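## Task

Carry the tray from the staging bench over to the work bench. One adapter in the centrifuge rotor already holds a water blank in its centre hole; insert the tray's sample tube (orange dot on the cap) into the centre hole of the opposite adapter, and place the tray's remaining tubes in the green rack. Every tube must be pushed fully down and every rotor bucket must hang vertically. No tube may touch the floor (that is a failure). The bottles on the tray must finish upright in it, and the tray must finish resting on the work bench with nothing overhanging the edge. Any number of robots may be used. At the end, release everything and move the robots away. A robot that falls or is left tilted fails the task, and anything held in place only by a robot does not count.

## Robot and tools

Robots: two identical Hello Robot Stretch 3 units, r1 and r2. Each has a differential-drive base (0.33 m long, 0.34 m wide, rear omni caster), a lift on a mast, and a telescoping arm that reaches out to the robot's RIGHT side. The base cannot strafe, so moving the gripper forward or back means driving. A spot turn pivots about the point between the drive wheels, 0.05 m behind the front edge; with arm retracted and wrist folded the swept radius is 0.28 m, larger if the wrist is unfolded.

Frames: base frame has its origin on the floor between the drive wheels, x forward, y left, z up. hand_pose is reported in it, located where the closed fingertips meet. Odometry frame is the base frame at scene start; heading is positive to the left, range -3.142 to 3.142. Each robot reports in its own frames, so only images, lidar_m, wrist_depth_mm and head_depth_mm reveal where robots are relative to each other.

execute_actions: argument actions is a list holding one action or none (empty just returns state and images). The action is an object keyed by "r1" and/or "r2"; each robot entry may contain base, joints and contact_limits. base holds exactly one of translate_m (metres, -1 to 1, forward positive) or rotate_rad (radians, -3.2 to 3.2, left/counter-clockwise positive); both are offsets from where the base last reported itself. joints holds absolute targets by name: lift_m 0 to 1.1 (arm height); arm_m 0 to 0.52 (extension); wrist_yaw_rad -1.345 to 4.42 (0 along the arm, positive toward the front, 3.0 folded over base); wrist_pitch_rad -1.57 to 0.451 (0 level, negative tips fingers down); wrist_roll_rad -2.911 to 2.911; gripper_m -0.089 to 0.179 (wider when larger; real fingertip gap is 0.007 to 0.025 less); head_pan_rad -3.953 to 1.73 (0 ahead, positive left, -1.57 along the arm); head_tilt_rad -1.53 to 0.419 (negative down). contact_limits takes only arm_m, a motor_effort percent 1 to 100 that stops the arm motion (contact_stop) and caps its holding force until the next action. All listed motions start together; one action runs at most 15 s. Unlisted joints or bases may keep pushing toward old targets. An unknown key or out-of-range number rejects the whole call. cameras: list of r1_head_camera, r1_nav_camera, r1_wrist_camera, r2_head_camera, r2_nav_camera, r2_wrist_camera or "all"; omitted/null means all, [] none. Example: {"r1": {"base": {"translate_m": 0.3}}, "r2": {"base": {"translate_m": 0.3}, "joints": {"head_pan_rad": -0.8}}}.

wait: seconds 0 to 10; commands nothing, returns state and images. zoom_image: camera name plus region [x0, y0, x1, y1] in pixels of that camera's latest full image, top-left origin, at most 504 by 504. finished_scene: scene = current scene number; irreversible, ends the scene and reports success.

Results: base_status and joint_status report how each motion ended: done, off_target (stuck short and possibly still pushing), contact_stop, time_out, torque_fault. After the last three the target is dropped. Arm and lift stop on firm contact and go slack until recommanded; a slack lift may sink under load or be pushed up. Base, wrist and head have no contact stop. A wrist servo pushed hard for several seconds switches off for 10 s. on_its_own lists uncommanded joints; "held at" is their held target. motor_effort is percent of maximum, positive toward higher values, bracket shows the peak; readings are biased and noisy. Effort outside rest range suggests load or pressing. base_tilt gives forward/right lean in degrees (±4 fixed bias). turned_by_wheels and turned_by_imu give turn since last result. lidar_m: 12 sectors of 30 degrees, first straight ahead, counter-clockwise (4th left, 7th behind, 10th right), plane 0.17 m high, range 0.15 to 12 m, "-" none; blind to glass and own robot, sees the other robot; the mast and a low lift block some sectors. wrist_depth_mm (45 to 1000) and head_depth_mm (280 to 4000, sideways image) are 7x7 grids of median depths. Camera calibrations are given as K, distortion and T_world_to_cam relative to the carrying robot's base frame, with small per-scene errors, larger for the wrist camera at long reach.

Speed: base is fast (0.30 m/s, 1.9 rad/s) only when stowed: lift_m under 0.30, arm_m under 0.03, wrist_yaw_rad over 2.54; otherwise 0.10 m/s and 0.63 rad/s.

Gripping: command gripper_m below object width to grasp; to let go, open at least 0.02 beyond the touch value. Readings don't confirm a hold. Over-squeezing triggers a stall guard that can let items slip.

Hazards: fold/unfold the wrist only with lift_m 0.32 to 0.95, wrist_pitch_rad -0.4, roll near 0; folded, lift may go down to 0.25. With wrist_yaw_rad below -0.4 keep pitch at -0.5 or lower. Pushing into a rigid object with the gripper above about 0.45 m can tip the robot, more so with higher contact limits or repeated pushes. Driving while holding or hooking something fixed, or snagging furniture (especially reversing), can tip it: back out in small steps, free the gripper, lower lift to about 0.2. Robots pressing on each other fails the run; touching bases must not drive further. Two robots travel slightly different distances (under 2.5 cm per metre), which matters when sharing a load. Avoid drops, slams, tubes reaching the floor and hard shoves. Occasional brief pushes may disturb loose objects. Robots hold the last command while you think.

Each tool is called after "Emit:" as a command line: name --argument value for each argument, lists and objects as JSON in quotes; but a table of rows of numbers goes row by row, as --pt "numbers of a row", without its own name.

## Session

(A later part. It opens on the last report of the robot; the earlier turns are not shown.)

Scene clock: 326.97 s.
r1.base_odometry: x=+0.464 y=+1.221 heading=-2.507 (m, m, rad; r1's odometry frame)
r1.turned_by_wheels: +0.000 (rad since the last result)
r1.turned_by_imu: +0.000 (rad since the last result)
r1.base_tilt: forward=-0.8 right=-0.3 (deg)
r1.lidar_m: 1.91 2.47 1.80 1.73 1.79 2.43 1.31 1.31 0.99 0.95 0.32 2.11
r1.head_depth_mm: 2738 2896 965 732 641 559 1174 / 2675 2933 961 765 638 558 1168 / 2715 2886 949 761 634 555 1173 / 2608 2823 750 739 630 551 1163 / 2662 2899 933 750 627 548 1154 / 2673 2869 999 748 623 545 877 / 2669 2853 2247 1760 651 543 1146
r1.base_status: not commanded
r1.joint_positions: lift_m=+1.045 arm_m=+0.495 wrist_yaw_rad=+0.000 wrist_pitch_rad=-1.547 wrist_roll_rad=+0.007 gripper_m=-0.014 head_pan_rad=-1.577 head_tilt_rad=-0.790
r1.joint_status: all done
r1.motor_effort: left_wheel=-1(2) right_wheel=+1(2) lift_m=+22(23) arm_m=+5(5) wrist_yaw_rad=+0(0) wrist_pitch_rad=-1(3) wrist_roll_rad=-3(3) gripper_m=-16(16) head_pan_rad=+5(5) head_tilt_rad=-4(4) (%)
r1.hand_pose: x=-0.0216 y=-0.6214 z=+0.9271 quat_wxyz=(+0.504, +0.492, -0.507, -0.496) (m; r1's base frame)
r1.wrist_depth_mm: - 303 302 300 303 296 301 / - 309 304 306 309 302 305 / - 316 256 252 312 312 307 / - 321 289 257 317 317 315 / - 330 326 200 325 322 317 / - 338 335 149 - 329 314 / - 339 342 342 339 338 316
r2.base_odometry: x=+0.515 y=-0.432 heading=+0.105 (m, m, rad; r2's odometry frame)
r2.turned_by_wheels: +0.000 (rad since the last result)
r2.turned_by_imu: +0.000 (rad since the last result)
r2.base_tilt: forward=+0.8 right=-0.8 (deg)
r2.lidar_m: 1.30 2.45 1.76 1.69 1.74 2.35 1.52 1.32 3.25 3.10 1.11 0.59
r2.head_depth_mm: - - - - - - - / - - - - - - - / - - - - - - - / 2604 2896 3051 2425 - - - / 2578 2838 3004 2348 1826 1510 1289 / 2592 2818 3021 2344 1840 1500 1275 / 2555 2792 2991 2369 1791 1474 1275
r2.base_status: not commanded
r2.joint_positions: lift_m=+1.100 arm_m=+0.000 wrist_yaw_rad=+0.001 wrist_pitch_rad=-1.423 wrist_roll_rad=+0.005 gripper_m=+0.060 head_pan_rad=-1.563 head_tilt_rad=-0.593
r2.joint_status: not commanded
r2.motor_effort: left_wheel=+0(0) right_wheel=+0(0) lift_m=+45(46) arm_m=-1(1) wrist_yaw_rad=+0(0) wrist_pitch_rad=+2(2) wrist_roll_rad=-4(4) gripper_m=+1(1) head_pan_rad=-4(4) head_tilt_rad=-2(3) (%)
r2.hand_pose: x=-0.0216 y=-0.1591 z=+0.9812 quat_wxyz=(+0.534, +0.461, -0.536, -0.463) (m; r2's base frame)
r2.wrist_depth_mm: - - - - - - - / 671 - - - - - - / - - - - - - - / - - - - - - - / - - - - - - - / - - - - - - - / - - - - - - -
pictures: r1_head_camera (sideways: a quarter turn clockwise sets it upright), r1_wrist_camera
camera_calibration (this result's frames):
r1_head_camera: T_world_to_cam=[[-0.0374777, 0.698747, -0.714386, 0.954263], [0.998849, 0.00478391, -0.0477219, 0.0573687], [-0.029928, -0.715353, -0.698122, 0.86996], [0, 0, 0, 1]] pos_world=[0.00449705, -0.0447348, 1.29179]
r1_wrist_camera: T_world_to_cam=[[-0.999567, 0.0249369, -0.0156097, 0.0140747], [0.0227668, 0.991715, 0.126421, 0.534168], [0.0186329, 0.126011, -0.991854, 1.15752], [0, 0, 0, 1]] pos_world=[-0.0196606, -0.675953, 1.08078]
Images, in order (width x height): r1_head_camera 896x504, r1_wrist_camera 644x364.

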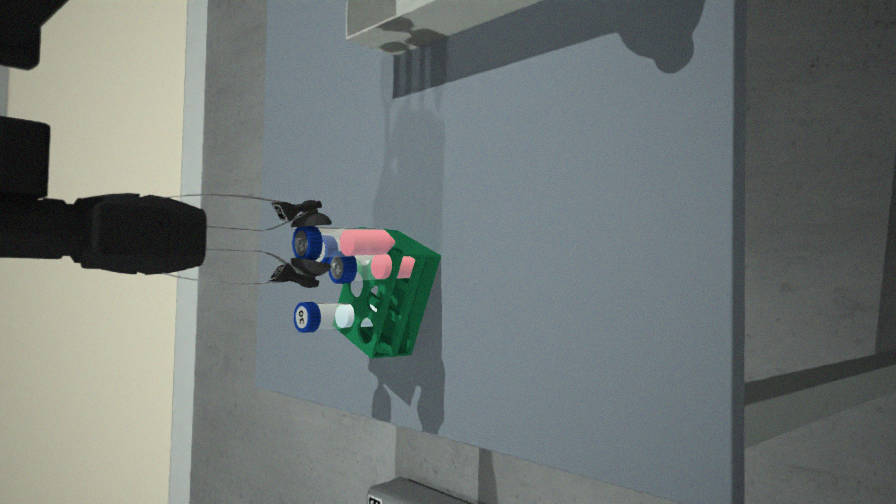

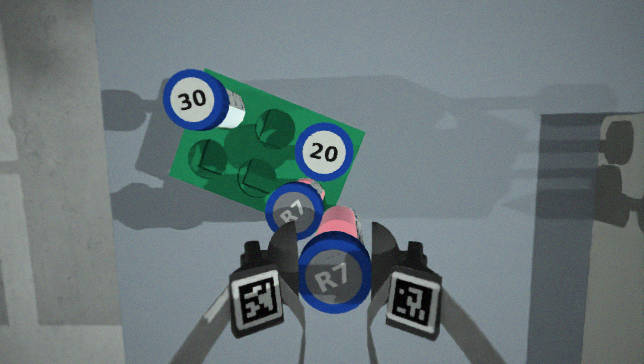

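Emit:
execute_actions --actions '[{"r1":{"joints":{"lift_m":1.06,"arm_m":0.43}}}]' --cameras '[]'

Emit:
execute_actions --actions '[{"r1":{"base":{"translate_m":0.1}}}]' --cameras '["r1_wrist_camera"]'

Emit:
execute_actions --actions '[{"r1":{"joints":{"arm_m":0.519,"wrist_pitch_rad":-1.53}}}]' --cameras '["r1_wrist_camera","r1_head_camera"]'

Scene clock: 330.63 s.
r1.base_odometry: x=+0.464 y=+1.221 heading=-2.507 (m, m, rad; r1's odometry frame)
r1.turned_by_wheels: +0.000 (rad since the last result)
r1.turned_by_imu: +0.000 (rad since the last result)
r1.base_tilt: forward=-0.7 right=-0.3 (deg)
r1.lidar_m: 1.91 2.47 1.80 1.73 1.79 2.44 1.31 1.32 0.99 0.95 0.32 2.11
r1.head_depth_mm: 2679 2899 971 731 641 560 1177 / 2731 2916 959 765 638 557 1170 / 2728 2862 953 760 635 555 1164 / 2645 2810 900 735 631 552 1162 / 2660 2905 934 752 626 548 1154 / 2652 2874 1003 746 623 546 874 / 2666 2848 2250 1761 654 544 1145
r1.base_status: not commanded
r1.joint_positions: lift_m=+1.060 arm_m=+0.430 wrist_yaw_rad=+0.000 wrist_pitch_rad=-1.547 wrist_roll_rad=+0.007 gripper_m=-0.014 head_pan_rad=-1.577 head_tilt_rad=-0.790
r1.joint_status: all done
r1.motor_effort: left_wheel=-1(2) right_wheel=+2(1) lift_m=+27(27) arm_m=-6(6) wrist_yaw_rad=-1(0) wrist_pitch_rad=-1(1) wrist_roll_rad=-3(3) gripper_m=-17(16) head_pan_rad=+5(5) head_tilt_rad=-3(4) (%)
r1.hand_pose: x=-0.0216 y=-0.5572 z=+0.9418 quat_wxyz=(+0.504, +0.492, -0.507, -0.496) (m; r1's base frame)
r1.wrist_depth_mm: - 320 258 260 317 309 309 / - 323 266 262 321 318 314 / - 328 329 272 325 326 315 / - 336 336 336 332 333 312 / - 346 342 200 338 339 315 / - 355 348 150 - 346 320 / - 359 362 352 356 352 322
r2.base_odometry: x=+0.515 y=-0.432 heading=+0.105 (m, m, rad; r2's odometry frame)
r2.turned_by_wheels: +0.000 (rad since the last result)
r2.turned_by_imu: +0.000 (rad since the last result)
r2.base_tilt: forward=+0.7 right=-0.9 (deg)
r2.lidar_m: 1.30 2.45 1.77 1.69 1.74 2.35 1.53 1.32 3.24 3.10 1.10 0.59
r2.head_depth_mm: - - - - - - - / - - - - - - - / - - - - - - - / 2609 2883 3021 2442 - - - / 2574 2844 3027 2338 1825 1502 1296 / 2598 2831 3014 2348 1844 1505 1278 / 2574 2793 2998 2347 1786 1475 1281
r2.base_status: not commanded
r2.joint_positions: lift_m=+1.100 arm_m=+0.000 wrist_yaw_rad=+0.001 wrist_pitch_rad=-1.423 wrist_roll_rad=+0.005 gripper_m=+0.060 head_pan_rad=-1.563 head_tilt_rad=-0.593
r2.joint_status: not commanded
r2.motor_effort: left_wheel=+0(0) right_wheel=+0(0) lift_m=+45(45) arm_m=-1(1) wrist_yaw_rad=+0(0) wrist_pitch_rad=+2(2) wrist_roll_rad=-4(4) gripper_m=+1(1) head_pan_rad=-4(4) head_tilt_rad=-3(3) (%)
r2.hand_pose: x=-0.0216 y=-0.1591 z=+0.9812 quat_wxyz=(+0.534, +0.461, -0.536, -0.463) (m; r2's base frame)
r2.wrist_depth_mm: - - - - - - - / 691 - - - - - - / - - - - - - - / - - - - - - - / - - - - - - - / - - - - - - - / - - - - - - -
pictures: none
No camera images: the call's "cameras" was empty. Leave "cameras" out to get every camera's image.

Scene clock: 332.57 s.
r1.base_odometry: x=+0.384 y=+1.162 heading=-2.507 (m, m, rad; r1's odometry frame)
r1.turned_by_wheels: +0.000 (rad since the last result)
r1.turned_by_imu: +0.000 (rad since the last result)
r1.base_tilt: forward=-0.8 right=-0.3 (deg)
r1.lidar_m: 1.81 2.47 1.80 1.73 1.79 2.43 1.40 1.36 0.99 0.30 1.41 2.02
r1.head_depth_mm: 2680 2916 968 771 641 560 1181 / 2721 2901 961 766 637 558 1175 / 2735 2866 920 741 634 554 1166 / 2625 2797 865 738 631 553 1159 / 2633 2914 1011 753 626 549 882 / 2670 2877 2273 1836 1529 1290 1154 / 2655 2835 2258 1681 1524 1307 1152
r1.base_status: done
r1.joint_positions: lift_m=+1.060 arm_m=+0.430 wrist_yaw_rad=+0.000 wrist_pitch_rad=-1.547 wrist_roll_rad=+0.007 gripper_m=-0.014 head_pan_rad=-1.577 head_tilt_rad=-0.790
r1.joint_status: not commanded
r1.motor_effort: left_wheel=-2(1) right_wheel=+1(4) lift_m=+27(27) arm_m=-5(6) wrist_yaw_rad=+0(0) wrist_pitch_rad=-2(1) wrist_roll_rad=-3(3) gripper_m=-16(17) head_pan_rad=+5(5) head_tilt_rad=-4(4) (%)
r1.hand_pose: x=-0.0216 y=-0.5572 z=+0.9418 quat_wxyz=(+0.504, +0.492, -0.507, -0.496) (m; r1's base frame)
r1.wrist_depth_mm: - - 318 312 259 306 314 / - - 324 296 263 319 320 / - - 330 328 269 323 324 / - - 341 335 335 333 330 / - - - 201 338 335 336 / - - - 150 - 346 341 / - - 361 350 355 350 349
r2.base_odometry: x=+0.515 y=-0.432 heading=+0.105 (m, m, rad; r2's odometry frame)
r2.turned_by_wheels: +0.000 (rad since the last result)
r2.turned_by_imu: +0.000 (rad since the last result)
r2.base_tilt: forward=+0.6 right=-0.9 (deg)
r2.lidar_m: 1.30 2.45 1.76 1.69 1.74 2.36 1.53 1.32 3.21 3.09 1.10 0.59
r2.head_depth_mm: - - - - - - - / - - - - - - - / - - - - - - - / 2625 2889 3076 2431 - - - / 2598 2830 3019 2338 1841 1502 1292 / 2595 2800 2998 2347 1834 1499 1275 / 2568 2799 3004 2372 1729 1474 1283
r2.base_status: not commanded
r2.joint_positions: lift_m=+1.100 arm_m=+0.000 wrist_yaw_rad=+0.001 wrist_pitch_rad=-1.423 wrist_roll_rad=+0.005 gripper_m=+0.060 head_pan_rad=-1.563 head_tilt_rad=-0.593
r2.joint_status: not commanded
r2.motor_effort: left_wheel=+0(1) right_wheel=+0(0) lift_m=+45(45) arm_m=-1(1) wrist_yaw_rad=+0(0) wrist_pitch_rad=+2(2) wrist_roll_rad=-4(4) gripper_m=+0(0) head_pan_rad=-4(4) head_tilt_rad=-3(3) (%)
r2.hand_pose: x=-0.0216 y=-0.1591 z=+0.9812 quat_wxyz=(+0.534, +0.461, -0.536, -0.463) (m; r2's base frame)
r2.wrist_depth_mm: - - - - - - - / 694 - - - - - - / - - - - - - - / - - - - - - - / - - - - - - - / - - - - - - - / - - - - - - -
pictures: r1_wrist_camera
camera_calibration (this result's frames):
r1_wrist_camera: T_world_to_cam=[[-0.99957, 0.0248148, -0.0156069, 0.0126348], [0.022646, 0.991718, 0.126421, 0.468686], [0.0186148, 0.126013, -0.991854, 1.16408], [0, 0, 0, 1]] pos_world=[-0.0196535, -0.611807, 1.09554]
Images, in order (width x height): r1_wrist_camera 644x364.

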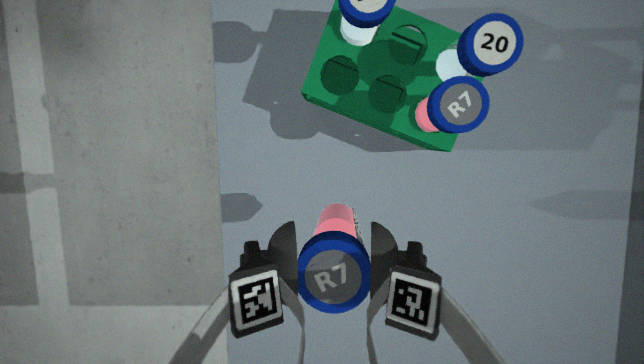

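Scene clock: 334.43 s.
r1.base_odometry: x=+0.384 y=+1.162 heading=-2.507 (m, m, rad; r1's odometry frame)
r1.turned_by_wheels: +0.000 (rad since the last result)
r1.turned_by_imu: +0.000 (rad since the last result)
r1.base_tilt: forward=-0.7 right=-0.3 (deg)
r1.lidar_m: 1.81 2.48 1.80 1.73 1.79 2.43 1.40 1.36 0.98 0.30 1.41 2.01
r1.head_depth_mm: 2664 2910 970 773 641 560 1178 / 2665 2906 960 765 637 558 1174 / 2686 2908 918 741 634 553 1160 / 2605 2910 759 758 630 552 1160 / 2672 2916 1008 754 626 549 882 / 2649 2842 2280 1832 1531 1292 1149 / 2632 2847 2241 1689 1518 1303 1145
r1.base_status: not commanded
r1.joint_positions: lift_m=+1.060 arm_m=+0.519 wrist_yaw_rad=+0.000 wrist_pitch_rad=-1.531 wrist_roll_rad=+0.007 gripper_m=-0.014 head_pan_rad=-1.577 head_tilt_rad=-0.790
r1.joint_status: all done
r1.motor_effort: left_wheel=-1(3) right_wheel=+1(1) lift_m=+26(27) arm_m=+5(6) wrist_yaw_rad=-1(0) wrist_pitch_rad=+0(2) wrist_roll_rad=-3(3) gripper_m=-17(16) head_pan_rad=+5(4) head_tilt_rad=-3(3) (%)
r1.hand_pose: x=-0.0216 y=-0.6497 z=+0.9416 quat_wxyz=(+0.508, +0.488, -0.511, -0.492) (m; r1's base frame)
r1.wrist_depth_mm: - - 320 316 317 314 313 / - - 327 320 323 320 316 / - - 330 325 327 322 323 / - - 340 332 275 326 329 / - - - 200 273 336 334 / - - - 149 - 343 343 / - - 356 354 356 346 347
r2.base_odometry: x=+0.515 y=-0.432 heading=+0.105 (m, m, rad; r2's odometry frame)
r2.turned_by_wheels: +0.000 (rad since the last result)
r2.turned_by_imu: +0.000 (rad since the last result)
r2.base_tilt: forward=+0.7 right=-0.8 (deg)
r2.lidar_m: 1.30 2.45 1.76 1.69 1.74 2.35 1.53 1.32 3.24 3.09 1.10 0.59
r2.head_depth_mm: - - - - - - - / - - - - - - - / - - - - - - - / 2589 2901 3038 2432 - - - / 2579 2840 3018 2347 1844 1506 1288 / 2599 2809 3011 2344 1834 1509 1275 / 2558 2821 3029 2362 1724 1473 1273
r2.base_status: not commanded
r2.joint_positions: lift_m=+1.100 arm_m=+0.000 wrist_yaw_rad=+0.001 wrist_pitch_rad=-1.423 wrist_roll_rad=+0.005 gripper_m=+0.060 head_pan_rad=-1.563 head_tilt_rad=-0.593
r2.joint_status: not commanded
r2.motor_effort: left_wheel=+0(0) right_wheel=-1(0) lift_m=+45(46) arm_m=-1(1) wrist_yaw_rad=+0(1) wrist_pitch_rad=+2(2) wrist_roll_rad=-4(4) gripper_m=-1(1) head_pan_rad=-4(4) head_tilt_rad=-3(2) (%)
r2.hand_pose: x=-0.0216 y=-0.1591 z=+0.9812 quat_wxyz=(+0.534, +0.461, -0.536, -0.463) (m; r2's base frame)
r2.wrist_depth_mm: - - - - - - - / 675 - - - - - - / - - - - - - - / - - - - - - - / - - - - - - - / - - - - - - - / - - - - - - -
pictures: r1_head_camera (sideways: a quarter turn clockwise sets it upright), r1_wrist_camera
camera_calibration (this result's frames):
r1_head_camera: T_world_to_cam=[[-0.0374778, 0.698751, -0.714383, 0.954258], [0.998849, 0.00478428, -0.0477218, 0.0573686], [-0.0299279, -0.715349, -0.698126, 0.869965], [0, 0, 0, 1]] pos_world=[0.00449706, -0.0447347, 1.29179]
r1_wrist_camera: T_world_to_cam=[[-0.999571, 0.0245242, -0.0160217, 0.0151263], [0.0226222, 0.993709, 0.109686, 0.577468], [0.0186109, 0.109276, -0.993837, 1.16645], [0, 0, 0, 1]] pos_world=[-0.0196526, -0.701672, 1.09617]
Images, in order (width x height): r1_head_camera 896x504, r1_wrist_camera 644x364.

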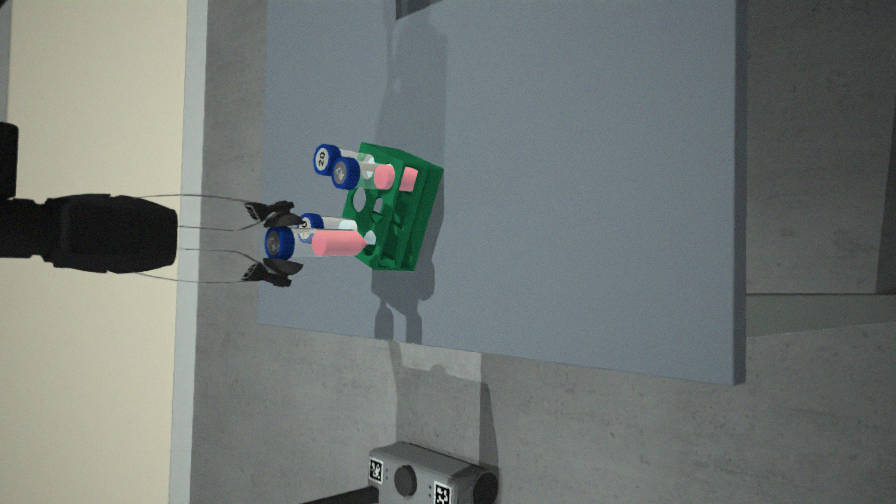

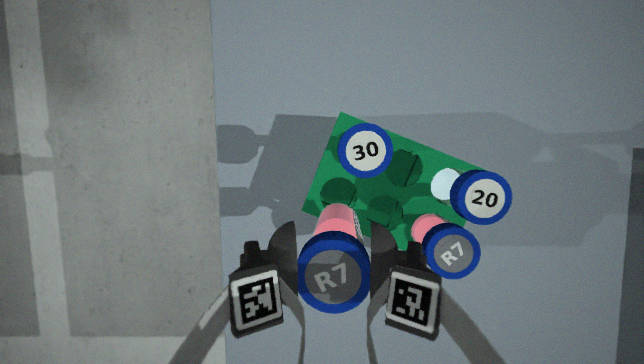

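Emit:
execute_actions --actions '[{"r1":{"joints":{"lift_m":1.045,"wrist_pitch_rad":-1.51}}}]' --cameras '["r1_wrist_camera","r1_head_camera"]'

Emit:
execute_actions --actions '[{"r1":{"joints":{"lift_m":1.028}}}]' --cameras '["r1_wrist_camera","r1_head_camera"]'

Scene clock: 336.73 s.
r1.base_odometry: x=+0.384 y=+1.162 heading=-2.507 (m, m, rad; r1's odometry frame)
r1.turned_by_wheels: +0.000 (rad since the last result)
r1.turned_by_imu: +0.000 (rad since the last result)
r1.base_tilt: forward=-0.8 right=-0.2 (deg)
r1.lidar_m: 1.81 2.48 1.80 1.73 1.79 2.43 1.41 1.36 0.98 0.30 1.41 2.02
r1.head_depth_mm: 2696 2937 968 771 641 561 1177 / 2679 2925 959 765 638 557 1172 / 2715 2902 922 741 633 554 1159 / 2595 2785 783 755 631 552 1161 / 2678 2924 1010 754 627 549 884 / 2648 2864 2255 1822 1525 1285 1152 / 2644 2842 2262 1678 1514 1307 1142
r1.base_status: not commanded
r1.joint_positions: lift_m=+1.045 arm_m=+0.519 wrist_yaw_rad=+0.000 wrist_pitch_rad=-1.512 wrist_roll_rad=+0.007 gripper_m=-0.014 head_pan_rad=-1.577 head_tilt_rad=-0.790
r1.joint_status: all done
r1.motor_effort: left_wheel=-1(0) right_wheel=+1(1) lift_m=+23(23) arm_m=+5(5) wrist_yaw_rad=+0(0) wrist_pitch_rad=+0(1) wrist_roll_rad=-3(3) gripper_m=-16(16) head_pan_rad=+5(4) head_tilt_rad=-4(4) (%)
r1.hand_pose: x=-0.0216 y=-0.6545 z=+0.9266 quat_wxyz=(+0.513, +0.483, -0.516, -0.487) (m; r1's base frame)
r1.wrist_depth_mm: - - 307 306 303 297 303 / - - 312 315 310 309 306 / - - 317 314 314 309 313 / - - 321 317 258 315 314 / - - 327 200 261 317 319 / - - - 149 - 327 327 / - - 337 335 335 331 326
r2.base_odometry: x=+0.515 y=-0.432 heading=+0.105 (m, m, rad; r2's odometry frame)
r2.turned_by_wheels: +0.000 (rad since the last result)
r2.turned_by_imu: +0.000 (rad since the last result)
r2.base_tilt: forward=+0.6 right=-0.8 (deg)
r2.lidar_m: 1.30 2.45 1.77 1.69 1.75 2.35 1.52 1.32 3.23 3.09 1.10 0.59
r2.head_depth_mm: - - - - - - - / - - - - - - - / - - - - - - - / 2602 2887 3021 2428 - - - / 2603 2825 3031 2332 1836 1508 1287 / 2593 2826 3008 2375 1837 1506 1271 / 2583 2815 2999 2374 1729 1478 1279
r2.base_status: not commanded
r2.joint_positions: lift_m=+1.100 arm_m=+0.000 wrist_yaw_rad=+0.001 wrist_pitch_rad=-1.423 wrist_roll_rad=+0.005 gripper_m=+0.060 head_pan_rad=-1.563 head_tilt_rad=-0.593
r2.joint_status: not commanded
r2.motor_effort: left_wheel=+0(0) right_wheel=+0(0) lift_m=+46(45) arm_m=-1(1) wrist_yaw_rad=-1(1) wrist_pitch_rad=+2(2) wrist_roll_rad=-4(4) gripper_m=+0(0) head_pan_rad=-4(5) head_tilt_rad=-3(2) (%)
r2.hand_pose: x=-0.0216 y=-0.1591 z=+0.9812 quat_wxyz=(+0.534, +0.461, -0.536, -0.463) (m; r2's base frame)
r2.wrist_depth_mm: - - - - - - - / 696 - - - - - - / - - - - - - - / - - - - - - - / - - - - - - - / - - - - - - - / - - - - - - -
pictures: r1_head_camera (sideways: a quarter turn clockwise sets it upright), r1_wrist_camera
camera_calibration (this result's frames):
r1_head_camera: T_world_to_cam=[[-0.0374778, 0.698751, -0.714382, 0.954257], [0.998849, 0.00478429, -0.0477218, 0.0573686], [-0.0299279, -0.715349, -0.698126, 0.869965], [0, 0, 0, 1]] pos_world=[0.00449706, -0.0447347, 1.29179]
r1_wrist_camera: T_world_to_cam=[[-0.999571, 0.0242054, -0.0164764, 0.0152165], [0.0226075, 0.995586, 0.0910865, 0.602351], [0.0186085, 0.090675, -0.995707, 1.14165], [0, 0, 0, 1]] pos_world=[-0.0196521, -0.70358, 1.08214]
Images, in order (width x height): r1_head_camera 896x504, r1_wrist_camera 644x364.

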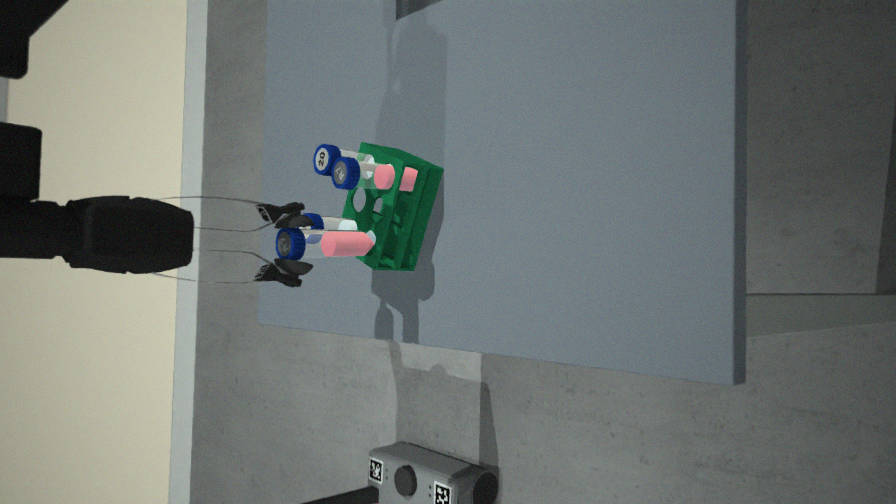

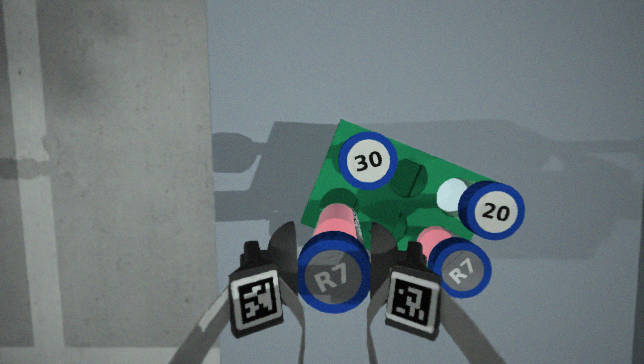

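Scene clock: 337.60 s.
r1.base_odometry: x=+0.384 y=+1.162 heading=-2.507 (m, m, rad; r1's odometry frame)
r1.turned_by_wheels: +0.000 (rad since the last result)
r1.turned_by_imu: +0.000 (rad since the last result)
r1.base_tilt: forward=-0.7 right=-0.2 (deg)
r1.lidar_m: 1.81 2.48 1.80 1.73 1.79 2.43 1.41 1.36 0.99 0.30 1.41 2.02
r1.head_depth_mm: 2747 2948 969 772 641 561 1174 / 2690 2896 958 768 637 556 1166 / 2755 2901 916 741 634 555 1170 / 2616 2815 881 758 629 551 1160 / 2618 2894 1005 752 625 549 882 / 2631 2860 2267 1819 1529 1281 1149 / 2645 2849 2248 1682 1515 1308 1144
r1.base_status: not commanded
r1.joint_positions: lift_m=+1.028 arm_m=+0.519 wrist_yaw_rad=+0.000 wrist_pitch_rad=-1.509 wrist_roll_rad=+0.007 gripper_m=-0.014 head_pan_rad=-1.577 head_tilt_rad=-0.790
r1.joint_status: all done
r1.motor_effort: left_wheel=-2(2) right_wheel=+1(1) lift_m=+22(27) arm_m=+5(6) wrist_yaw_rad=+0(1) wrist_pitch_rad=-1(1) wrist_roll_rad=-2(3) gripper_m=-16(17) head_pan_rad=+5(4) head_tilt_rad=-4(4) (%)
r1.hand_pose: x=-0.0216 y=-0.6553 z=+0.9096 quat_wxyz=(+0.513, +0.483, -0.517, -0.486) (m; r1's base frame)
r1.wrist_depth_mm: - - 292 291 287 290 287 / - - 295 296 292 295 292 / - - 299 297 295 294 294 / - - 307 245 241 301 300 / - - 308 199 241 183 302 / - - - 149 - 308 305 / - - 317 318 312 314 312
r2.base_odometry: x=+0.515 y=-0.432 heading=+0.105 (m, m, rad; r2's odometry frame)
r2.turned_by_wheels: +0.000 (rad since the last result)
r2.turned_by_imu: +0.000 (rad since the last result)
r2.base_tilt: forward=+0.7 right=-0.8 (deg)
r2.lidar_m: 1.30 2.45 1.76 1.69 1.75 2.35 1.53 1.32 3.23 3.09 1.10 0.59
r2.head_depth_mm: - - - - - - - / - - - - - - - / - - - - - - - / 2608 2885 3044 2425 - - - / 2586 2845 3026 2344 1840 1501 1294 / 2583 2810 3032 2356 1838 1499 1278 / 2563 2811 3011 2347 1722 1476 1279
r2.base_status: not commanded
r2.joint_positions: lift_m=+1.100 arm_m=+0.000 wrist_yaw_rad=+0.001 wrist_pitch_rad=-1.423 wrist_roll_rad=+0.005 gripper_m=+0.060 head_pan_rad=-1.563 head_tilt_rad=-0.593
r2.joint_status: not commanded
r2.motor_effort: left_wheel=+0(0) right_wheel=+0(0) lift_m=+45(45) arm_m=-1(1) wrist_yaw_rad=+0(1) wrist_pitch_rad=+2(2) wrist_roll_rad=-4(4) gripper_m=+0(0) head_pan_rad=-4(4) head_tilt_rad=-3(2) (%)
r2.hand_pose: x=-0.0216 y=-0.1591 z=+0.9812 quat_wxyz=(+0.534, +0.461, -0.536, -0.463) (m; r2's base frame)
r2.wrist_depth_mm: - - - - - - - / 699 - - - - - - / - - - - - - - / - - - - - - - / - - - - - - - / - - - - - - - / - - - - - - -
pictures: r1_head_camera (sideways: a quarter turn clockwise sets it upright), r1_wrist_camera
camera_calibration (this result's frames):
r1_head_camera: T_world_to_cam=[[-0.0374776, 0.698751, -0.714383, 0.954258], [0.998849, 0.00478405, -0.0477218, 0.0573686], [-0.0299281, -0.715349, -0.698126, 0.869965], [0, 0, 0, 1]] pos_world=[0.00449705, -0.0447347, 1.29179]
r1_wrist_camera: T_world_to_cam=[[-0.999571, 0.0241518, -0.0165538, 0.0149914], [0.0226069, 0.995873, 0.0878929, 0.607823], [0.0186082, 0.087481, -0.995992, 1.12295], [0, 0, 0, 1]] pos_world=[-0.0196521, -0.703913, 1.06527]
Images, in order (width x height): r1_head_camera 896x504, r1_wrist_camera 644x364.

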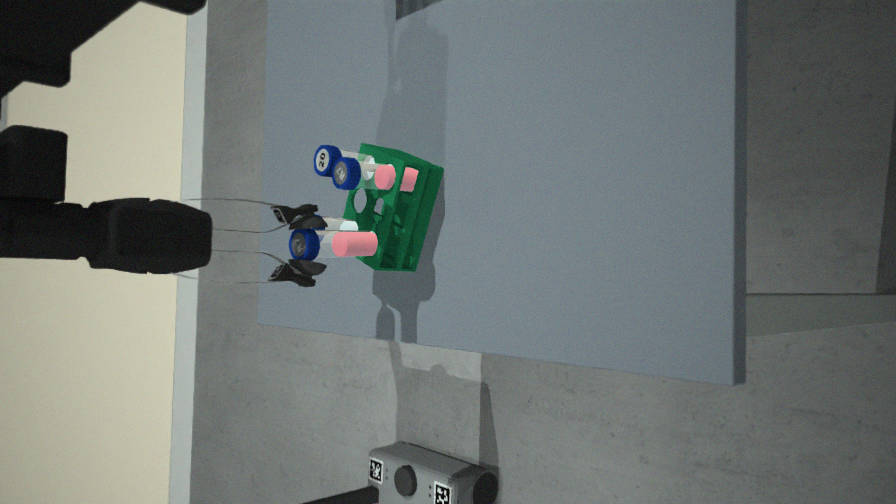

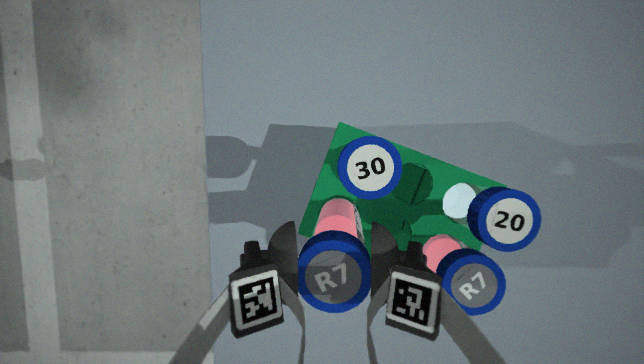

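Emit:
execute_actions --actions '[{"r1":{"joints":{"lift_m":1.0}}}]' --cameras '["r1_wrist_camera"]'

Emit:
execute_actions --actions '[{"r1":{"joints":{"gripper_m":0.045}}}]' --cameras '["r1_wrist_camera"]'

Emit:
execute_actions --actions '[{"r1":{"joints":{"lift_m":1.1}}}]' --cameras '["r1_wrist_camera","r1_head_camera"]'

Scene clock: 340.10 s.
r1.base_odometry: x=+0.384 y=+1.162 heading=-2.507 (m, m, rad; r1's odometry frame)
r1.turned_by_wheels: +0.000 (rad since the last result)
r1.turned_by_imu: +0.000 (rad since the last result)
r1.base_tilt: forward=-0.7 right=-0.2 (deg)
r1.lidar_m: 1.81 2.49 1.80 1.73 1.79 2.44 1.40 1.36 0.99 0.30 1.41 2.02
r1.head_depth_mm: - 2899 951 769 642 560 1176 / 2750 2903 960 766 638 557 1172 / - 2911 947 739 633 554 1169 / 2655 2824 863 756 630 552 1161 / 2639 2898 1008 752 627 548 883 / 2646 2885 2262 1831 1527 1284 1150 / 2659 2828 2254 1673 1522 1311 1148
r1.base_status: not commanded
r1.joint_positions: lift_m=+1.000 arm_m=+0.519 wrist_yaw_rad=+0.000 wrist_pitch_rad=-1.508 wrist_roll_rad=+0.007 gripper_m=-0.014 head_pan_rad=-1.577 head_tilt_rad=-0.790
r1.joint_status: all done
r1.motor_effort: left_wheel=-1(2) right_wheel=+1(1) lift_m=+22(22) arm_m=+4(5) wrist_yaw_rad=-1(0) wrist_pitch_rad=-1(0) wrist_roll_rad=-2(3) gripper_m=-15(17) head_pan_rad=+5(5) head_tilt_rad=-3(4) (%)
r1.hand_pose: x=-0.0216 y=-0.6554 z=+0.8816 quat_wxyz=(+0.514, +0.482, -0.517, -0.486) (m; r1's base frame)
r1.wrist_depth_mm: - - 264 264 263 264 261 / - - 268 265 269 267 262 / - - 273 267 270 269 268 / - - 275 215 213 269 274 / - - 279 193 219 156 277 / - - 285 149 - 159 279 / - - 285 286 290 284 283
r2.base_odometry: x=+0.515 y=-0.432 heading=+0.105 (m, m, rad; r2's odometry frame)
r2.turned_by_wheels: +0.000 (rad since the last result)
r2.turned_by_imu: +0.000 (rad since the last result)
r2.base_tilt: forward=+0.7 right=-0.8 (deg)
r2.lidar_m: 1.30 2.45 1.77 1.69 1.74 2.35 1.54 1.32 3.24 3.11 1.10 0.59
r2.head_depth_mm: - - - - - - - / - - - - - - - / - - - - - - - / 2605 2878 3054 2443 - - - / 2596 2817 2977 2319 1829 1504 1288 / 2586 2815 3031 2347 1844 1501 1277 / 2580 2835 3004 2349 1727 1471 1283
r2.base_status: not commanded
r2.joint_positions: lift_m=+1.100 arm_m=+0.000 wrist_yaw_rad=+0.001 wrist_pitch_rad=-1.423 wrist_roll_rad=+0.005 gripper_m=+0.060 head_pan_rad=-1.563 head_tilt_rad=-0.593
r2.joint_status: not commanded
r2.motor_effort: left_wheel=+0(0) right_wheel=+0(0) lift_m=+45(46) arm_m=-1(1) wrist_yaw_rad=+0(0) wrist_pitch_rad=+2(2) wrist_roll_rad=-4(4) gripper_m=+1(1) head_pan_rad=-4(4) head_tilt_rad=-2(2) (%)
r2.hand_pose: x=-0.0216 y=-0.1591 z=+0.9812 quat_wxyz=(+0.534, +0.461, -0.536, -0.463) (m; r2's base frame)
r2.wrist_depth_mm: - - - - - - - / 696 - - - - - - / - - - - - - - / - - - - - - - / - - - - - - - / - - - - - - - / - - - - - - -
pictures: r1_wrist_camera
camera_calibration (this result's frames):
r1_wrist_camera: T_world_to_cam=[[-0.999571, 0.0241476, -0.0165607, 0.0145331], [0.0226074, 0.995899, 0.0876065, 0.610627], [0.0186083, 0.0871946, -0.996017, 1.0949], [0, 0, 0, 1]] pos_world=[-0.0196521, -0.703943, 1.03729]
Images, in order (width x height): r1_wrist_camera 644x364.

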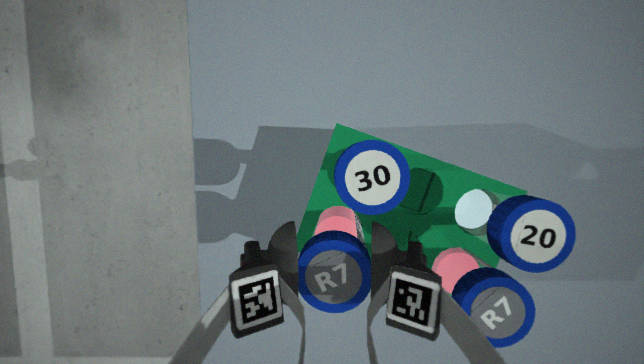

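Scene clock: 341.17 s.
r1.base_odometry: x=+0.384 y=+1.162 heading=-2.507 (m, m, rad; r1's odometry frame)
r1.turned_by_wheels: +0.000 (rad since the last result)
r1.turned_by_imu: +0.000 (rad since the last result)
r1.base_tilt: forward=-0.8 right=-0.3 (deg)
r1.lidar_m: 1.81 2.48 1.80 1.73 1.79 2.43 1.40 1.36 0.99 0.30 1.41 2.01
r1.head_depth_mm: - 2979 951 770 640 560 1179 / 2783 2911 957 763 638 558 1168 / - 2903 931 742 633 555 1169 / 2683 2758 876 757 631 550 1159 / 2658 2907 1012 751 627 548 884 / 2667 2866 2279 1829 1524 1286 1152 / 2627 2826 2241 1680 1516 1306 1150
r1.base_status: not commanded
r1.joint_positions: lift_m=+1.000 arm_m=+0.519 wrist_yaw_rad=+0.000 wrist_pitch_rad=-1.508 wrist_roll_rad=+0.007 gripper_m=+0.045 head_pan_rad=-1.577 head_tilt_rad=-0.790
r1.joint_status: all done
r1.motor_effort: left_wheel=-2(2) right_wheel=+1(1) lift_m=+23(22) arm_m=+6(6) wrist_yaw_rad=+0(0) wrist_pitch_rad=-1(1) wrist_roll_rad=-3(3) gripper_m=+1(75) head_pan_rad=+5(5) head_tilt_rad=-4(4) (%)
r1.hand_pose: x=-0.0216 y=-0.6554 z=+0.8816 quat_wxyz=(+0.514, +0.482, -0.517, -0.486) (m; r1's base frame)
r1.wrist_depth_mm: - - 264 262 265 261 261 / - - 269 269 266 266 264 / - - 273 269 271 268 265 / - - 277 216 213 270 269 / - - 280 162 216 154 274 / - - 282 158 - 159 279 / - - 285 287 286 284 283
r2.base_odometry: x=+0.515 y=-0.432 heading=+0.105 (m, m, rad; r2's odometry frame)
r2.turned_by_wheels: +0.000 (rad since the last result)
r2.turned_by_imu: +0.000 (rad since the last result)
r2.base_tilt: forward=+0.6 right=-0.8 (deg)
r2.lidar_m: 1.30 2.44 1.76 1.69 1.74 2.36 1.53 1.32 3.23 3.10 1.11 0.59
r2.head_depth_mm: - - - - - - - / - - - - - - - / - - - - - - - / 2597 2874 3049 2433 - - - / 2571 2825 3041 2329 1833 1502 1295 / 2576 2811 3028 2351 1836 1510 1278 / 2561 2808 3022 2363 1732 1473 1277
r2.base_status: not commanded
r2.joint_positions: lift_m=+1.100 arm_m=+0.000 wrist_yaw_rad=+0.001 wrist_pitch_rad=-1.423 wrist_roll_rad=+0.005 gripper_m=+0.060 head_pan_rad=-1.563 head_tilt_rad=-0.593
r2.joint_status: not commanded
r2.motor_effort: left_wheel=-1(1) right_wheel=+0(1) lift_m=+46(46) arm_m=-1(1) wrist_yaw_rad=-1(1) wrist_pitch_rad=+2(2) wrist_roll_rad=-4(4) gripper_m=+1(0) head_pan_rad=-4(4) head_tilt_rad=-3(3) (%)
r2.hand_pose: x=-0.0216 y=-0.1591 z=+0.9812 quat_wxyz=(+0.534, +0.461, -0.536, -0.463) (m; r2's base frame)
r2.wrist_depth_mm: - - - - - - - / 687 - - - - - - / - - - - - - - / - - - - - - - / - - - - - - - / - - - - - - - / - - - - - - -
pictures: r1_wrist_camera
camera_calibration (this result's frames):
r1_wrist_camera: T_world_to_cam=[[-0.999571, 0.0241444, -0.0165607, 0.0145309], [0.0226042, 0.995899, 0.0876065, 0.610627], [0.018608, 0.0871946, -0.996017, 1.0949], [0, 0, 0, 1]] pos_world=[-0.019652, -0.703944, 1.03729]
Images, in order (width x height): r1_wrist_camera 644x364.

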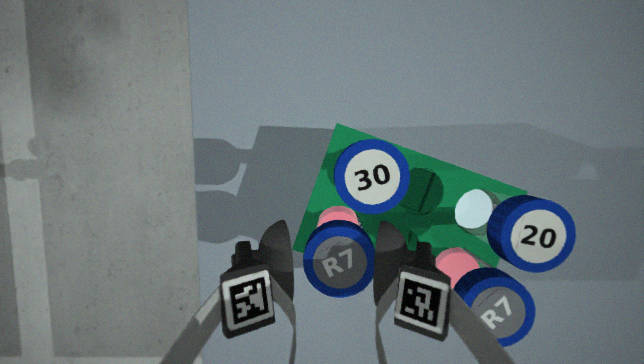

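Scene clock: 342.90 s.
r1.base_odometry: x=+0.384 y=+1.162 heading=-2.507 (m, m, rad; r1's odometry frame)
r1.turned_by_wheels: +0.000 (rad since the last result)
r1.turned_by_imu: +0.000 (rad since the last result)
r1.base_tilt: forward=-0.7 right=-0.3 (deg)
r1.lidar_m: 1.81 2.48 1.80 1.73 1.78 2.43 1.41 1.36 0.99 0.30 1.41 2.02
r1.head_depth_mm: 2679 2917 973 774 643 560 1175 / 2651 2895 961 764 639 556 1174 / 2660 2883 948 742 634 555 1166 / - 2917 883 757 630 552 1158 / 2626 2904 1011 752 627 549 881 / 2650 2867 2275 1816 1523 1289 1148 / 2651 2848 2256 1672 1516 1301 1143
r1.base_status: not commanded
r1.joint_positions: lift_m=+1.100 arm_m=+0.519 wrist_yaw_rad=+0.000 wrist_pitch_rad=-1.508 wrist_roll_rad=+0.007 gripper_m=+0.045 head_pan_rad=-1.577 head_tilt_rad=-0.790
r1.joint_status: all done
r1.motor_effort: left_wheel=-1(2) right_wheel=+1(1) lift_m=+26(27) arm_m=+6(5) wrist_yaw_rad=+0(0) wrist_pitch_rad=-1(1) wrist_roll_rad=-3(3) gripper_m=+1(0) head_pan_rad=+5(5) head_tilt_rad=-4(3) (%)
r1.hand_pose: x=-0.0216 y=-0.6554 z=+0.9814 quat_wxyz=(+0.514, +0.482, -0.517, -0.486) (m; r1's base frame)
r1.wrist_depth_mm: - - 363 358 360 361 355 / - - 373 363 361 361 359 / - - 373 365 366 365 365 / - - 373 314 313 368 369 / - - - 379 317 373 375 / - - - 386 - 379 382 / - - 393 384 388 388 386
r2.base_odometry: x=+0.515 y=-0.432 heading=+0.105 (m, m, rad; r2's odometry frame)
r2.turned_by_wheels: +0.000 (rad since the last result)
r2.turned_by_imu: +0.000 (rad since the last result)
r2.base_tilt: forward=+0.7 right=-0.9 (deg)
r2.lidar_m: 1.30 2.44 1.76 1.69 1.74 2.36 1.53 1.32 3.24 3.10 1.10 0.59
r2.head_depth_mm: - - - - - - - / - - - - - - - / - - - - - - - / 2599 2888 3032 2439 - - - / 2597 2845 3047 2327 1838 1504 1288 / 2598 2826 3016 2362 1834 1504 1280 / 2575 2812 3033 2359 1733 1473 1278
r2.base_status: not commanded
r2.joint_positions: lift_m=+1.100 arm_m=+0.000 wrist_yaw_rad=+0.001 wrist_pitch_rad=-1.423 wrist_roll_rad=+0.005 gripper_m=+0.060 head_pan_rad=-1.563 head_tilt_rad=-0.593
r2.joint_status: not commanded
r2.motor_effort: left_wheel=+0(0) right_wheel=+0(0) lift_m=+46(46) arm_m=-1(1) wrist_yaw_rad=+0(0) wrist_pitch_rad=+2(2) wrist_roll_rad=-4(4) gripper_m=+2(1) head_pan_rad=-4(4) head_tilt_rad=-2(2) (%)
r2.hand_pose: x=-0.0216 y=-0.1591 z=+0.9812 quat_wxyz=(+0.534, +0.461, -0.536, -0.463) (m; r2's base frame)
r2.wrist_depth_mm: - - - - - - - / 706 - - - - - - / - - - - - - - / - - - - - - - / - - - - - - - / - - - - - - - / - - - - - - -
pictures: r1_head_camera (sideways: a quarter turn clockwise sets it upright), r1_wrist_camera
camera_calibration (this result's frames):
r1_head_camera: T_world_to_cam=[[-0.0374776, 0.698751, -0.714382, 0.954258], [0.998849, 0.00478405, -0.0477218, 0.0573686], [-0.0299281, -0.715349, -0.698126, 0.869965], [0, 0, 0, 1]] pos_world=[0.00449705, -0.0447347, 1.29179]
r1_wrist_camera: T_world_to_cam=[[-0.999571, 0.0241446, -0.0165607, 0.0161834], [0.0226044, 0.995899, 0.0876065, 0.601887], [0.018608, 0.0871946, -0.996017, 1.19428], [0, 0, 0, 1]] pos_world=[-0.019652, -0.703944, 1.13706]
Images, in order (width x height): r1_head_camera 896x504, r1_wrist_camera 644x364.

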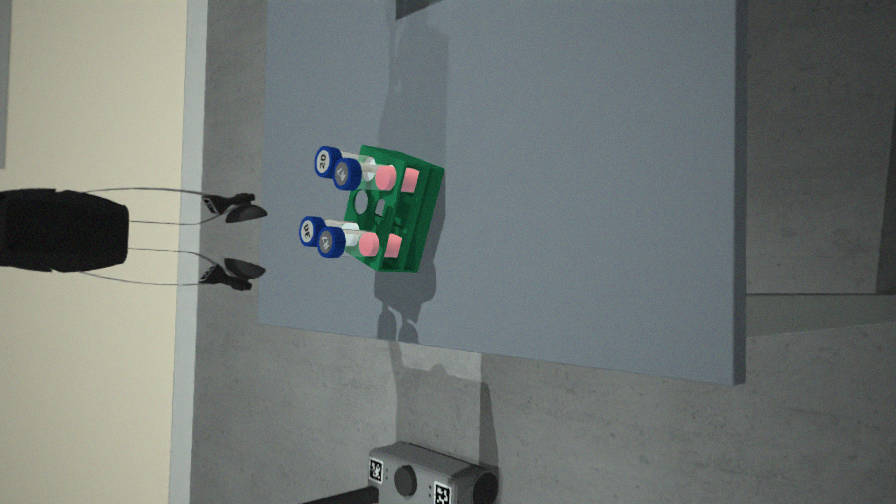

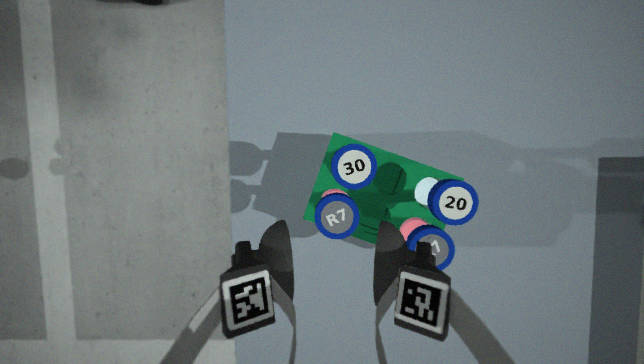

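Emit:
execute_actions --actions '[{"r1":{"joints":{"arm_m":0.0},"base":{"translate_m":-0.45}}}]' --cameras '["r1_nav_camera","r1_head_camera"]'

Scene clock: 349.20 s.
r1.base_odometry: x=+0.746 y=+1.428 heading=-2.507 (m, m, rad; r1's odometry frame)
r1.turned_by_wheels: +0.000 (rad since the last result)
r1.turned_by_imu: -0.001 (rad since the last result)
r1.base_tilt: forward=-0.8 right=-0.3 (deg)
r1.lidar_m: 2.26 2.49 1.79 1.72 1.79 2.42 1.14 0.97 0.99 0.95 0.99 0.55
r1.head_depth_mm: - - - - - - 1117 / - - - - - - - / - - - - - - - / 2660 2903 978 - - - - / 2647 2944 936 746 493 550 1116 / 2632 2882 929 747 623 557 1147 / 2655 2810 918 741 620 555 1148
r1.base_status: done
r1.joint_positions: lift_m=+1.100 arm_m=+0.000 wrist_yaw_rad=+0.000 wrist_pitch_rad=-1.508 wrist_roll_rad=+0.005 gripper_m=+0.045 head_pan_rad=-1.577 head_tilt_rad=-0.790
r1.joint_status: all done
r1.motor_effort: left_wheel=-1(5) right_wheel=+1(2) lift_m=+27(26) arm_m=-7(5) wrist_yaw_rad=+0(0) wrist_pitch_rad=-1(1) wrist_roll_rad=-2(3) gripper_m=+1(0) head_pan_rad=+5(5) head_tilt_rad=-3(3) (%)
r1.hand_pose: x=-0.0216 y=-0.1373 z=+0.9814 quat_wxyz=(+0.514, +0.483, -0.516, -0.486) (m; r1's base frame)
r1.wrist_depth_mm: 365 363 364 352 358 362 359 / 378 383 386 - - - - / - - - - - - - / - - - - - - - / - - - - - - - / - - - - - - - / - - - - - - -
r2.base_odometry: x=+0.515 y=-0.432 heading=+0.105 (m, m, rad; r2's odometry frame)
r2.turned_by_wheels: +0.000 (rad since the last result)
r2.turned_by_imu: +0.000 (rad since the last result)
r2.base_tilt: forward=+0.6 right=-0.8 (deg)
r2.lidar_m: 1.30 2.44 1.76 1.69 1.74 2.36 1.53 1.32 3.24 3.10 1.11 0.59
r2.head_depth_mm: - - - - - - - / - - - - - - - / - - - - - - - / 2616 2890 3036 2420 - - - / 2612 2820 3039 2345 1831 1504 1290 / 2596 2802 3014 2357 1834 1505 1275 / 2552 2810 3011 2357 1843 1472 1280
r2.base_status: not commanded
r2.joint_positions: lift_m=+1.100 arm_m=+0.000 wrist_yaw_rad=+0.001 wrist_pitch_rad=-1.423 wrist_roll_rad=+0.005 gripper_m=+0.060 head_pan_rad=-1.563 head_tilt_rad=-0.593
r2.joint_status: not commanded
r2.motor_effort: left_wheel=+0(0) right_wheel=+0(0) lift_m=+46(46) arm_m=-1(1) wrist_yaw_rad=+0(0) wrist_pitch_rad=+2(2) wrist_roll_rad=-4(4) gripper_m=+0(0) head_pan_rad=-4(4) head_tilt_rad=-2(2) (%)
r2.hand_pose: x=-0.0216 y=-0.1591 z=+0.9812 quat_wxyz=(+0.534, +0.461, -0.536, -0.463) (m; r2's base frame)
r2.wrist_depth_mm: - - - - - - - / 692 - - - - - - / - - - - - - - / - - - - - - - / - - - - - - - / - - - - - - - / - - - - - - -
pictures: r1_head_camera (sideways: a quarter turn clockwise sets it upright), r1_nav_camera (sideways: a quarter turn counterclockwise sets it upright)
camera_calibration (this result's frames):
r1_head_camera: T_world_to_cam=[[-0.0374903, 0.698752, -0.714381, 0.954256], [0.998849, 0.00480222, -0.0477218, 0.0573686], [-0.0299151, -0.715348, -0.698127, 0.869966], [0, 0, 0, 1]] pos_world=[0.00449786, -0.0447348, 1.29179]
r1_nav_camera: T_world_to_cam=[[-0.0177371, -0.706745, 0.707246, -0.879969], [-0.999434, -0.00768949, -0.032749, 0.100712], [0.0285836, -0.707426, -0.706209, 0.879528], [0, 0, 0, 1]] pos_world=[0.0599073, 0.00106139, 1.24678]
Images, in order (width x height): r1_head_camera 896x504, r1_nav_camera 672x504.

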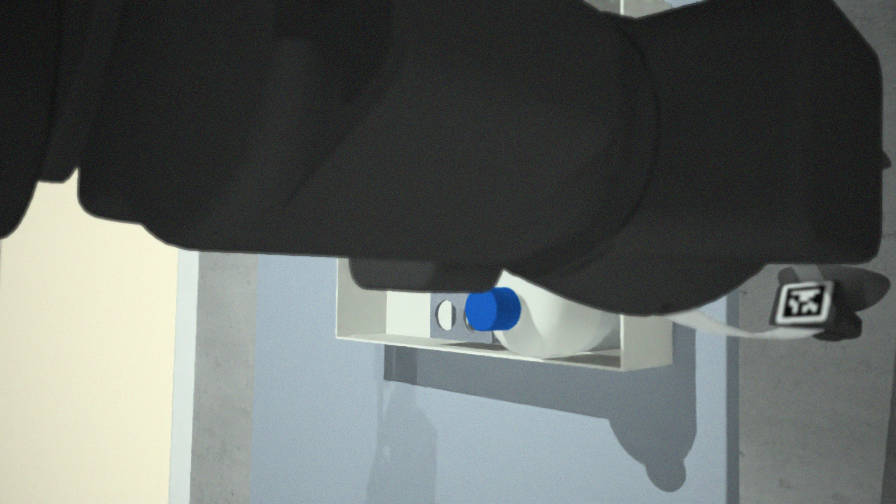

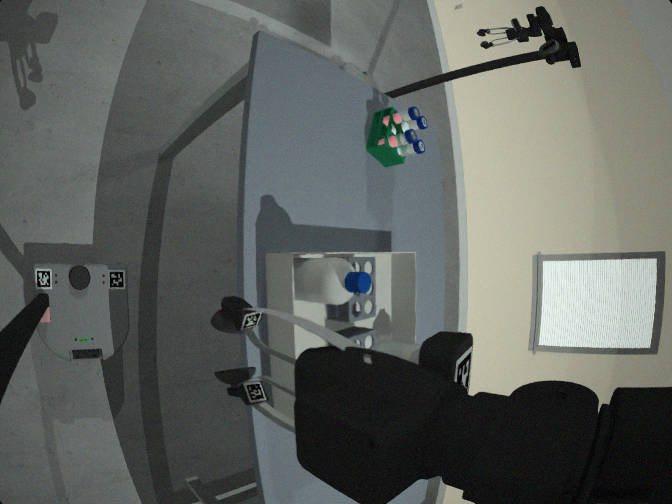

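Emit:
finished_scene --scene 2

The scene is finished: the task was done.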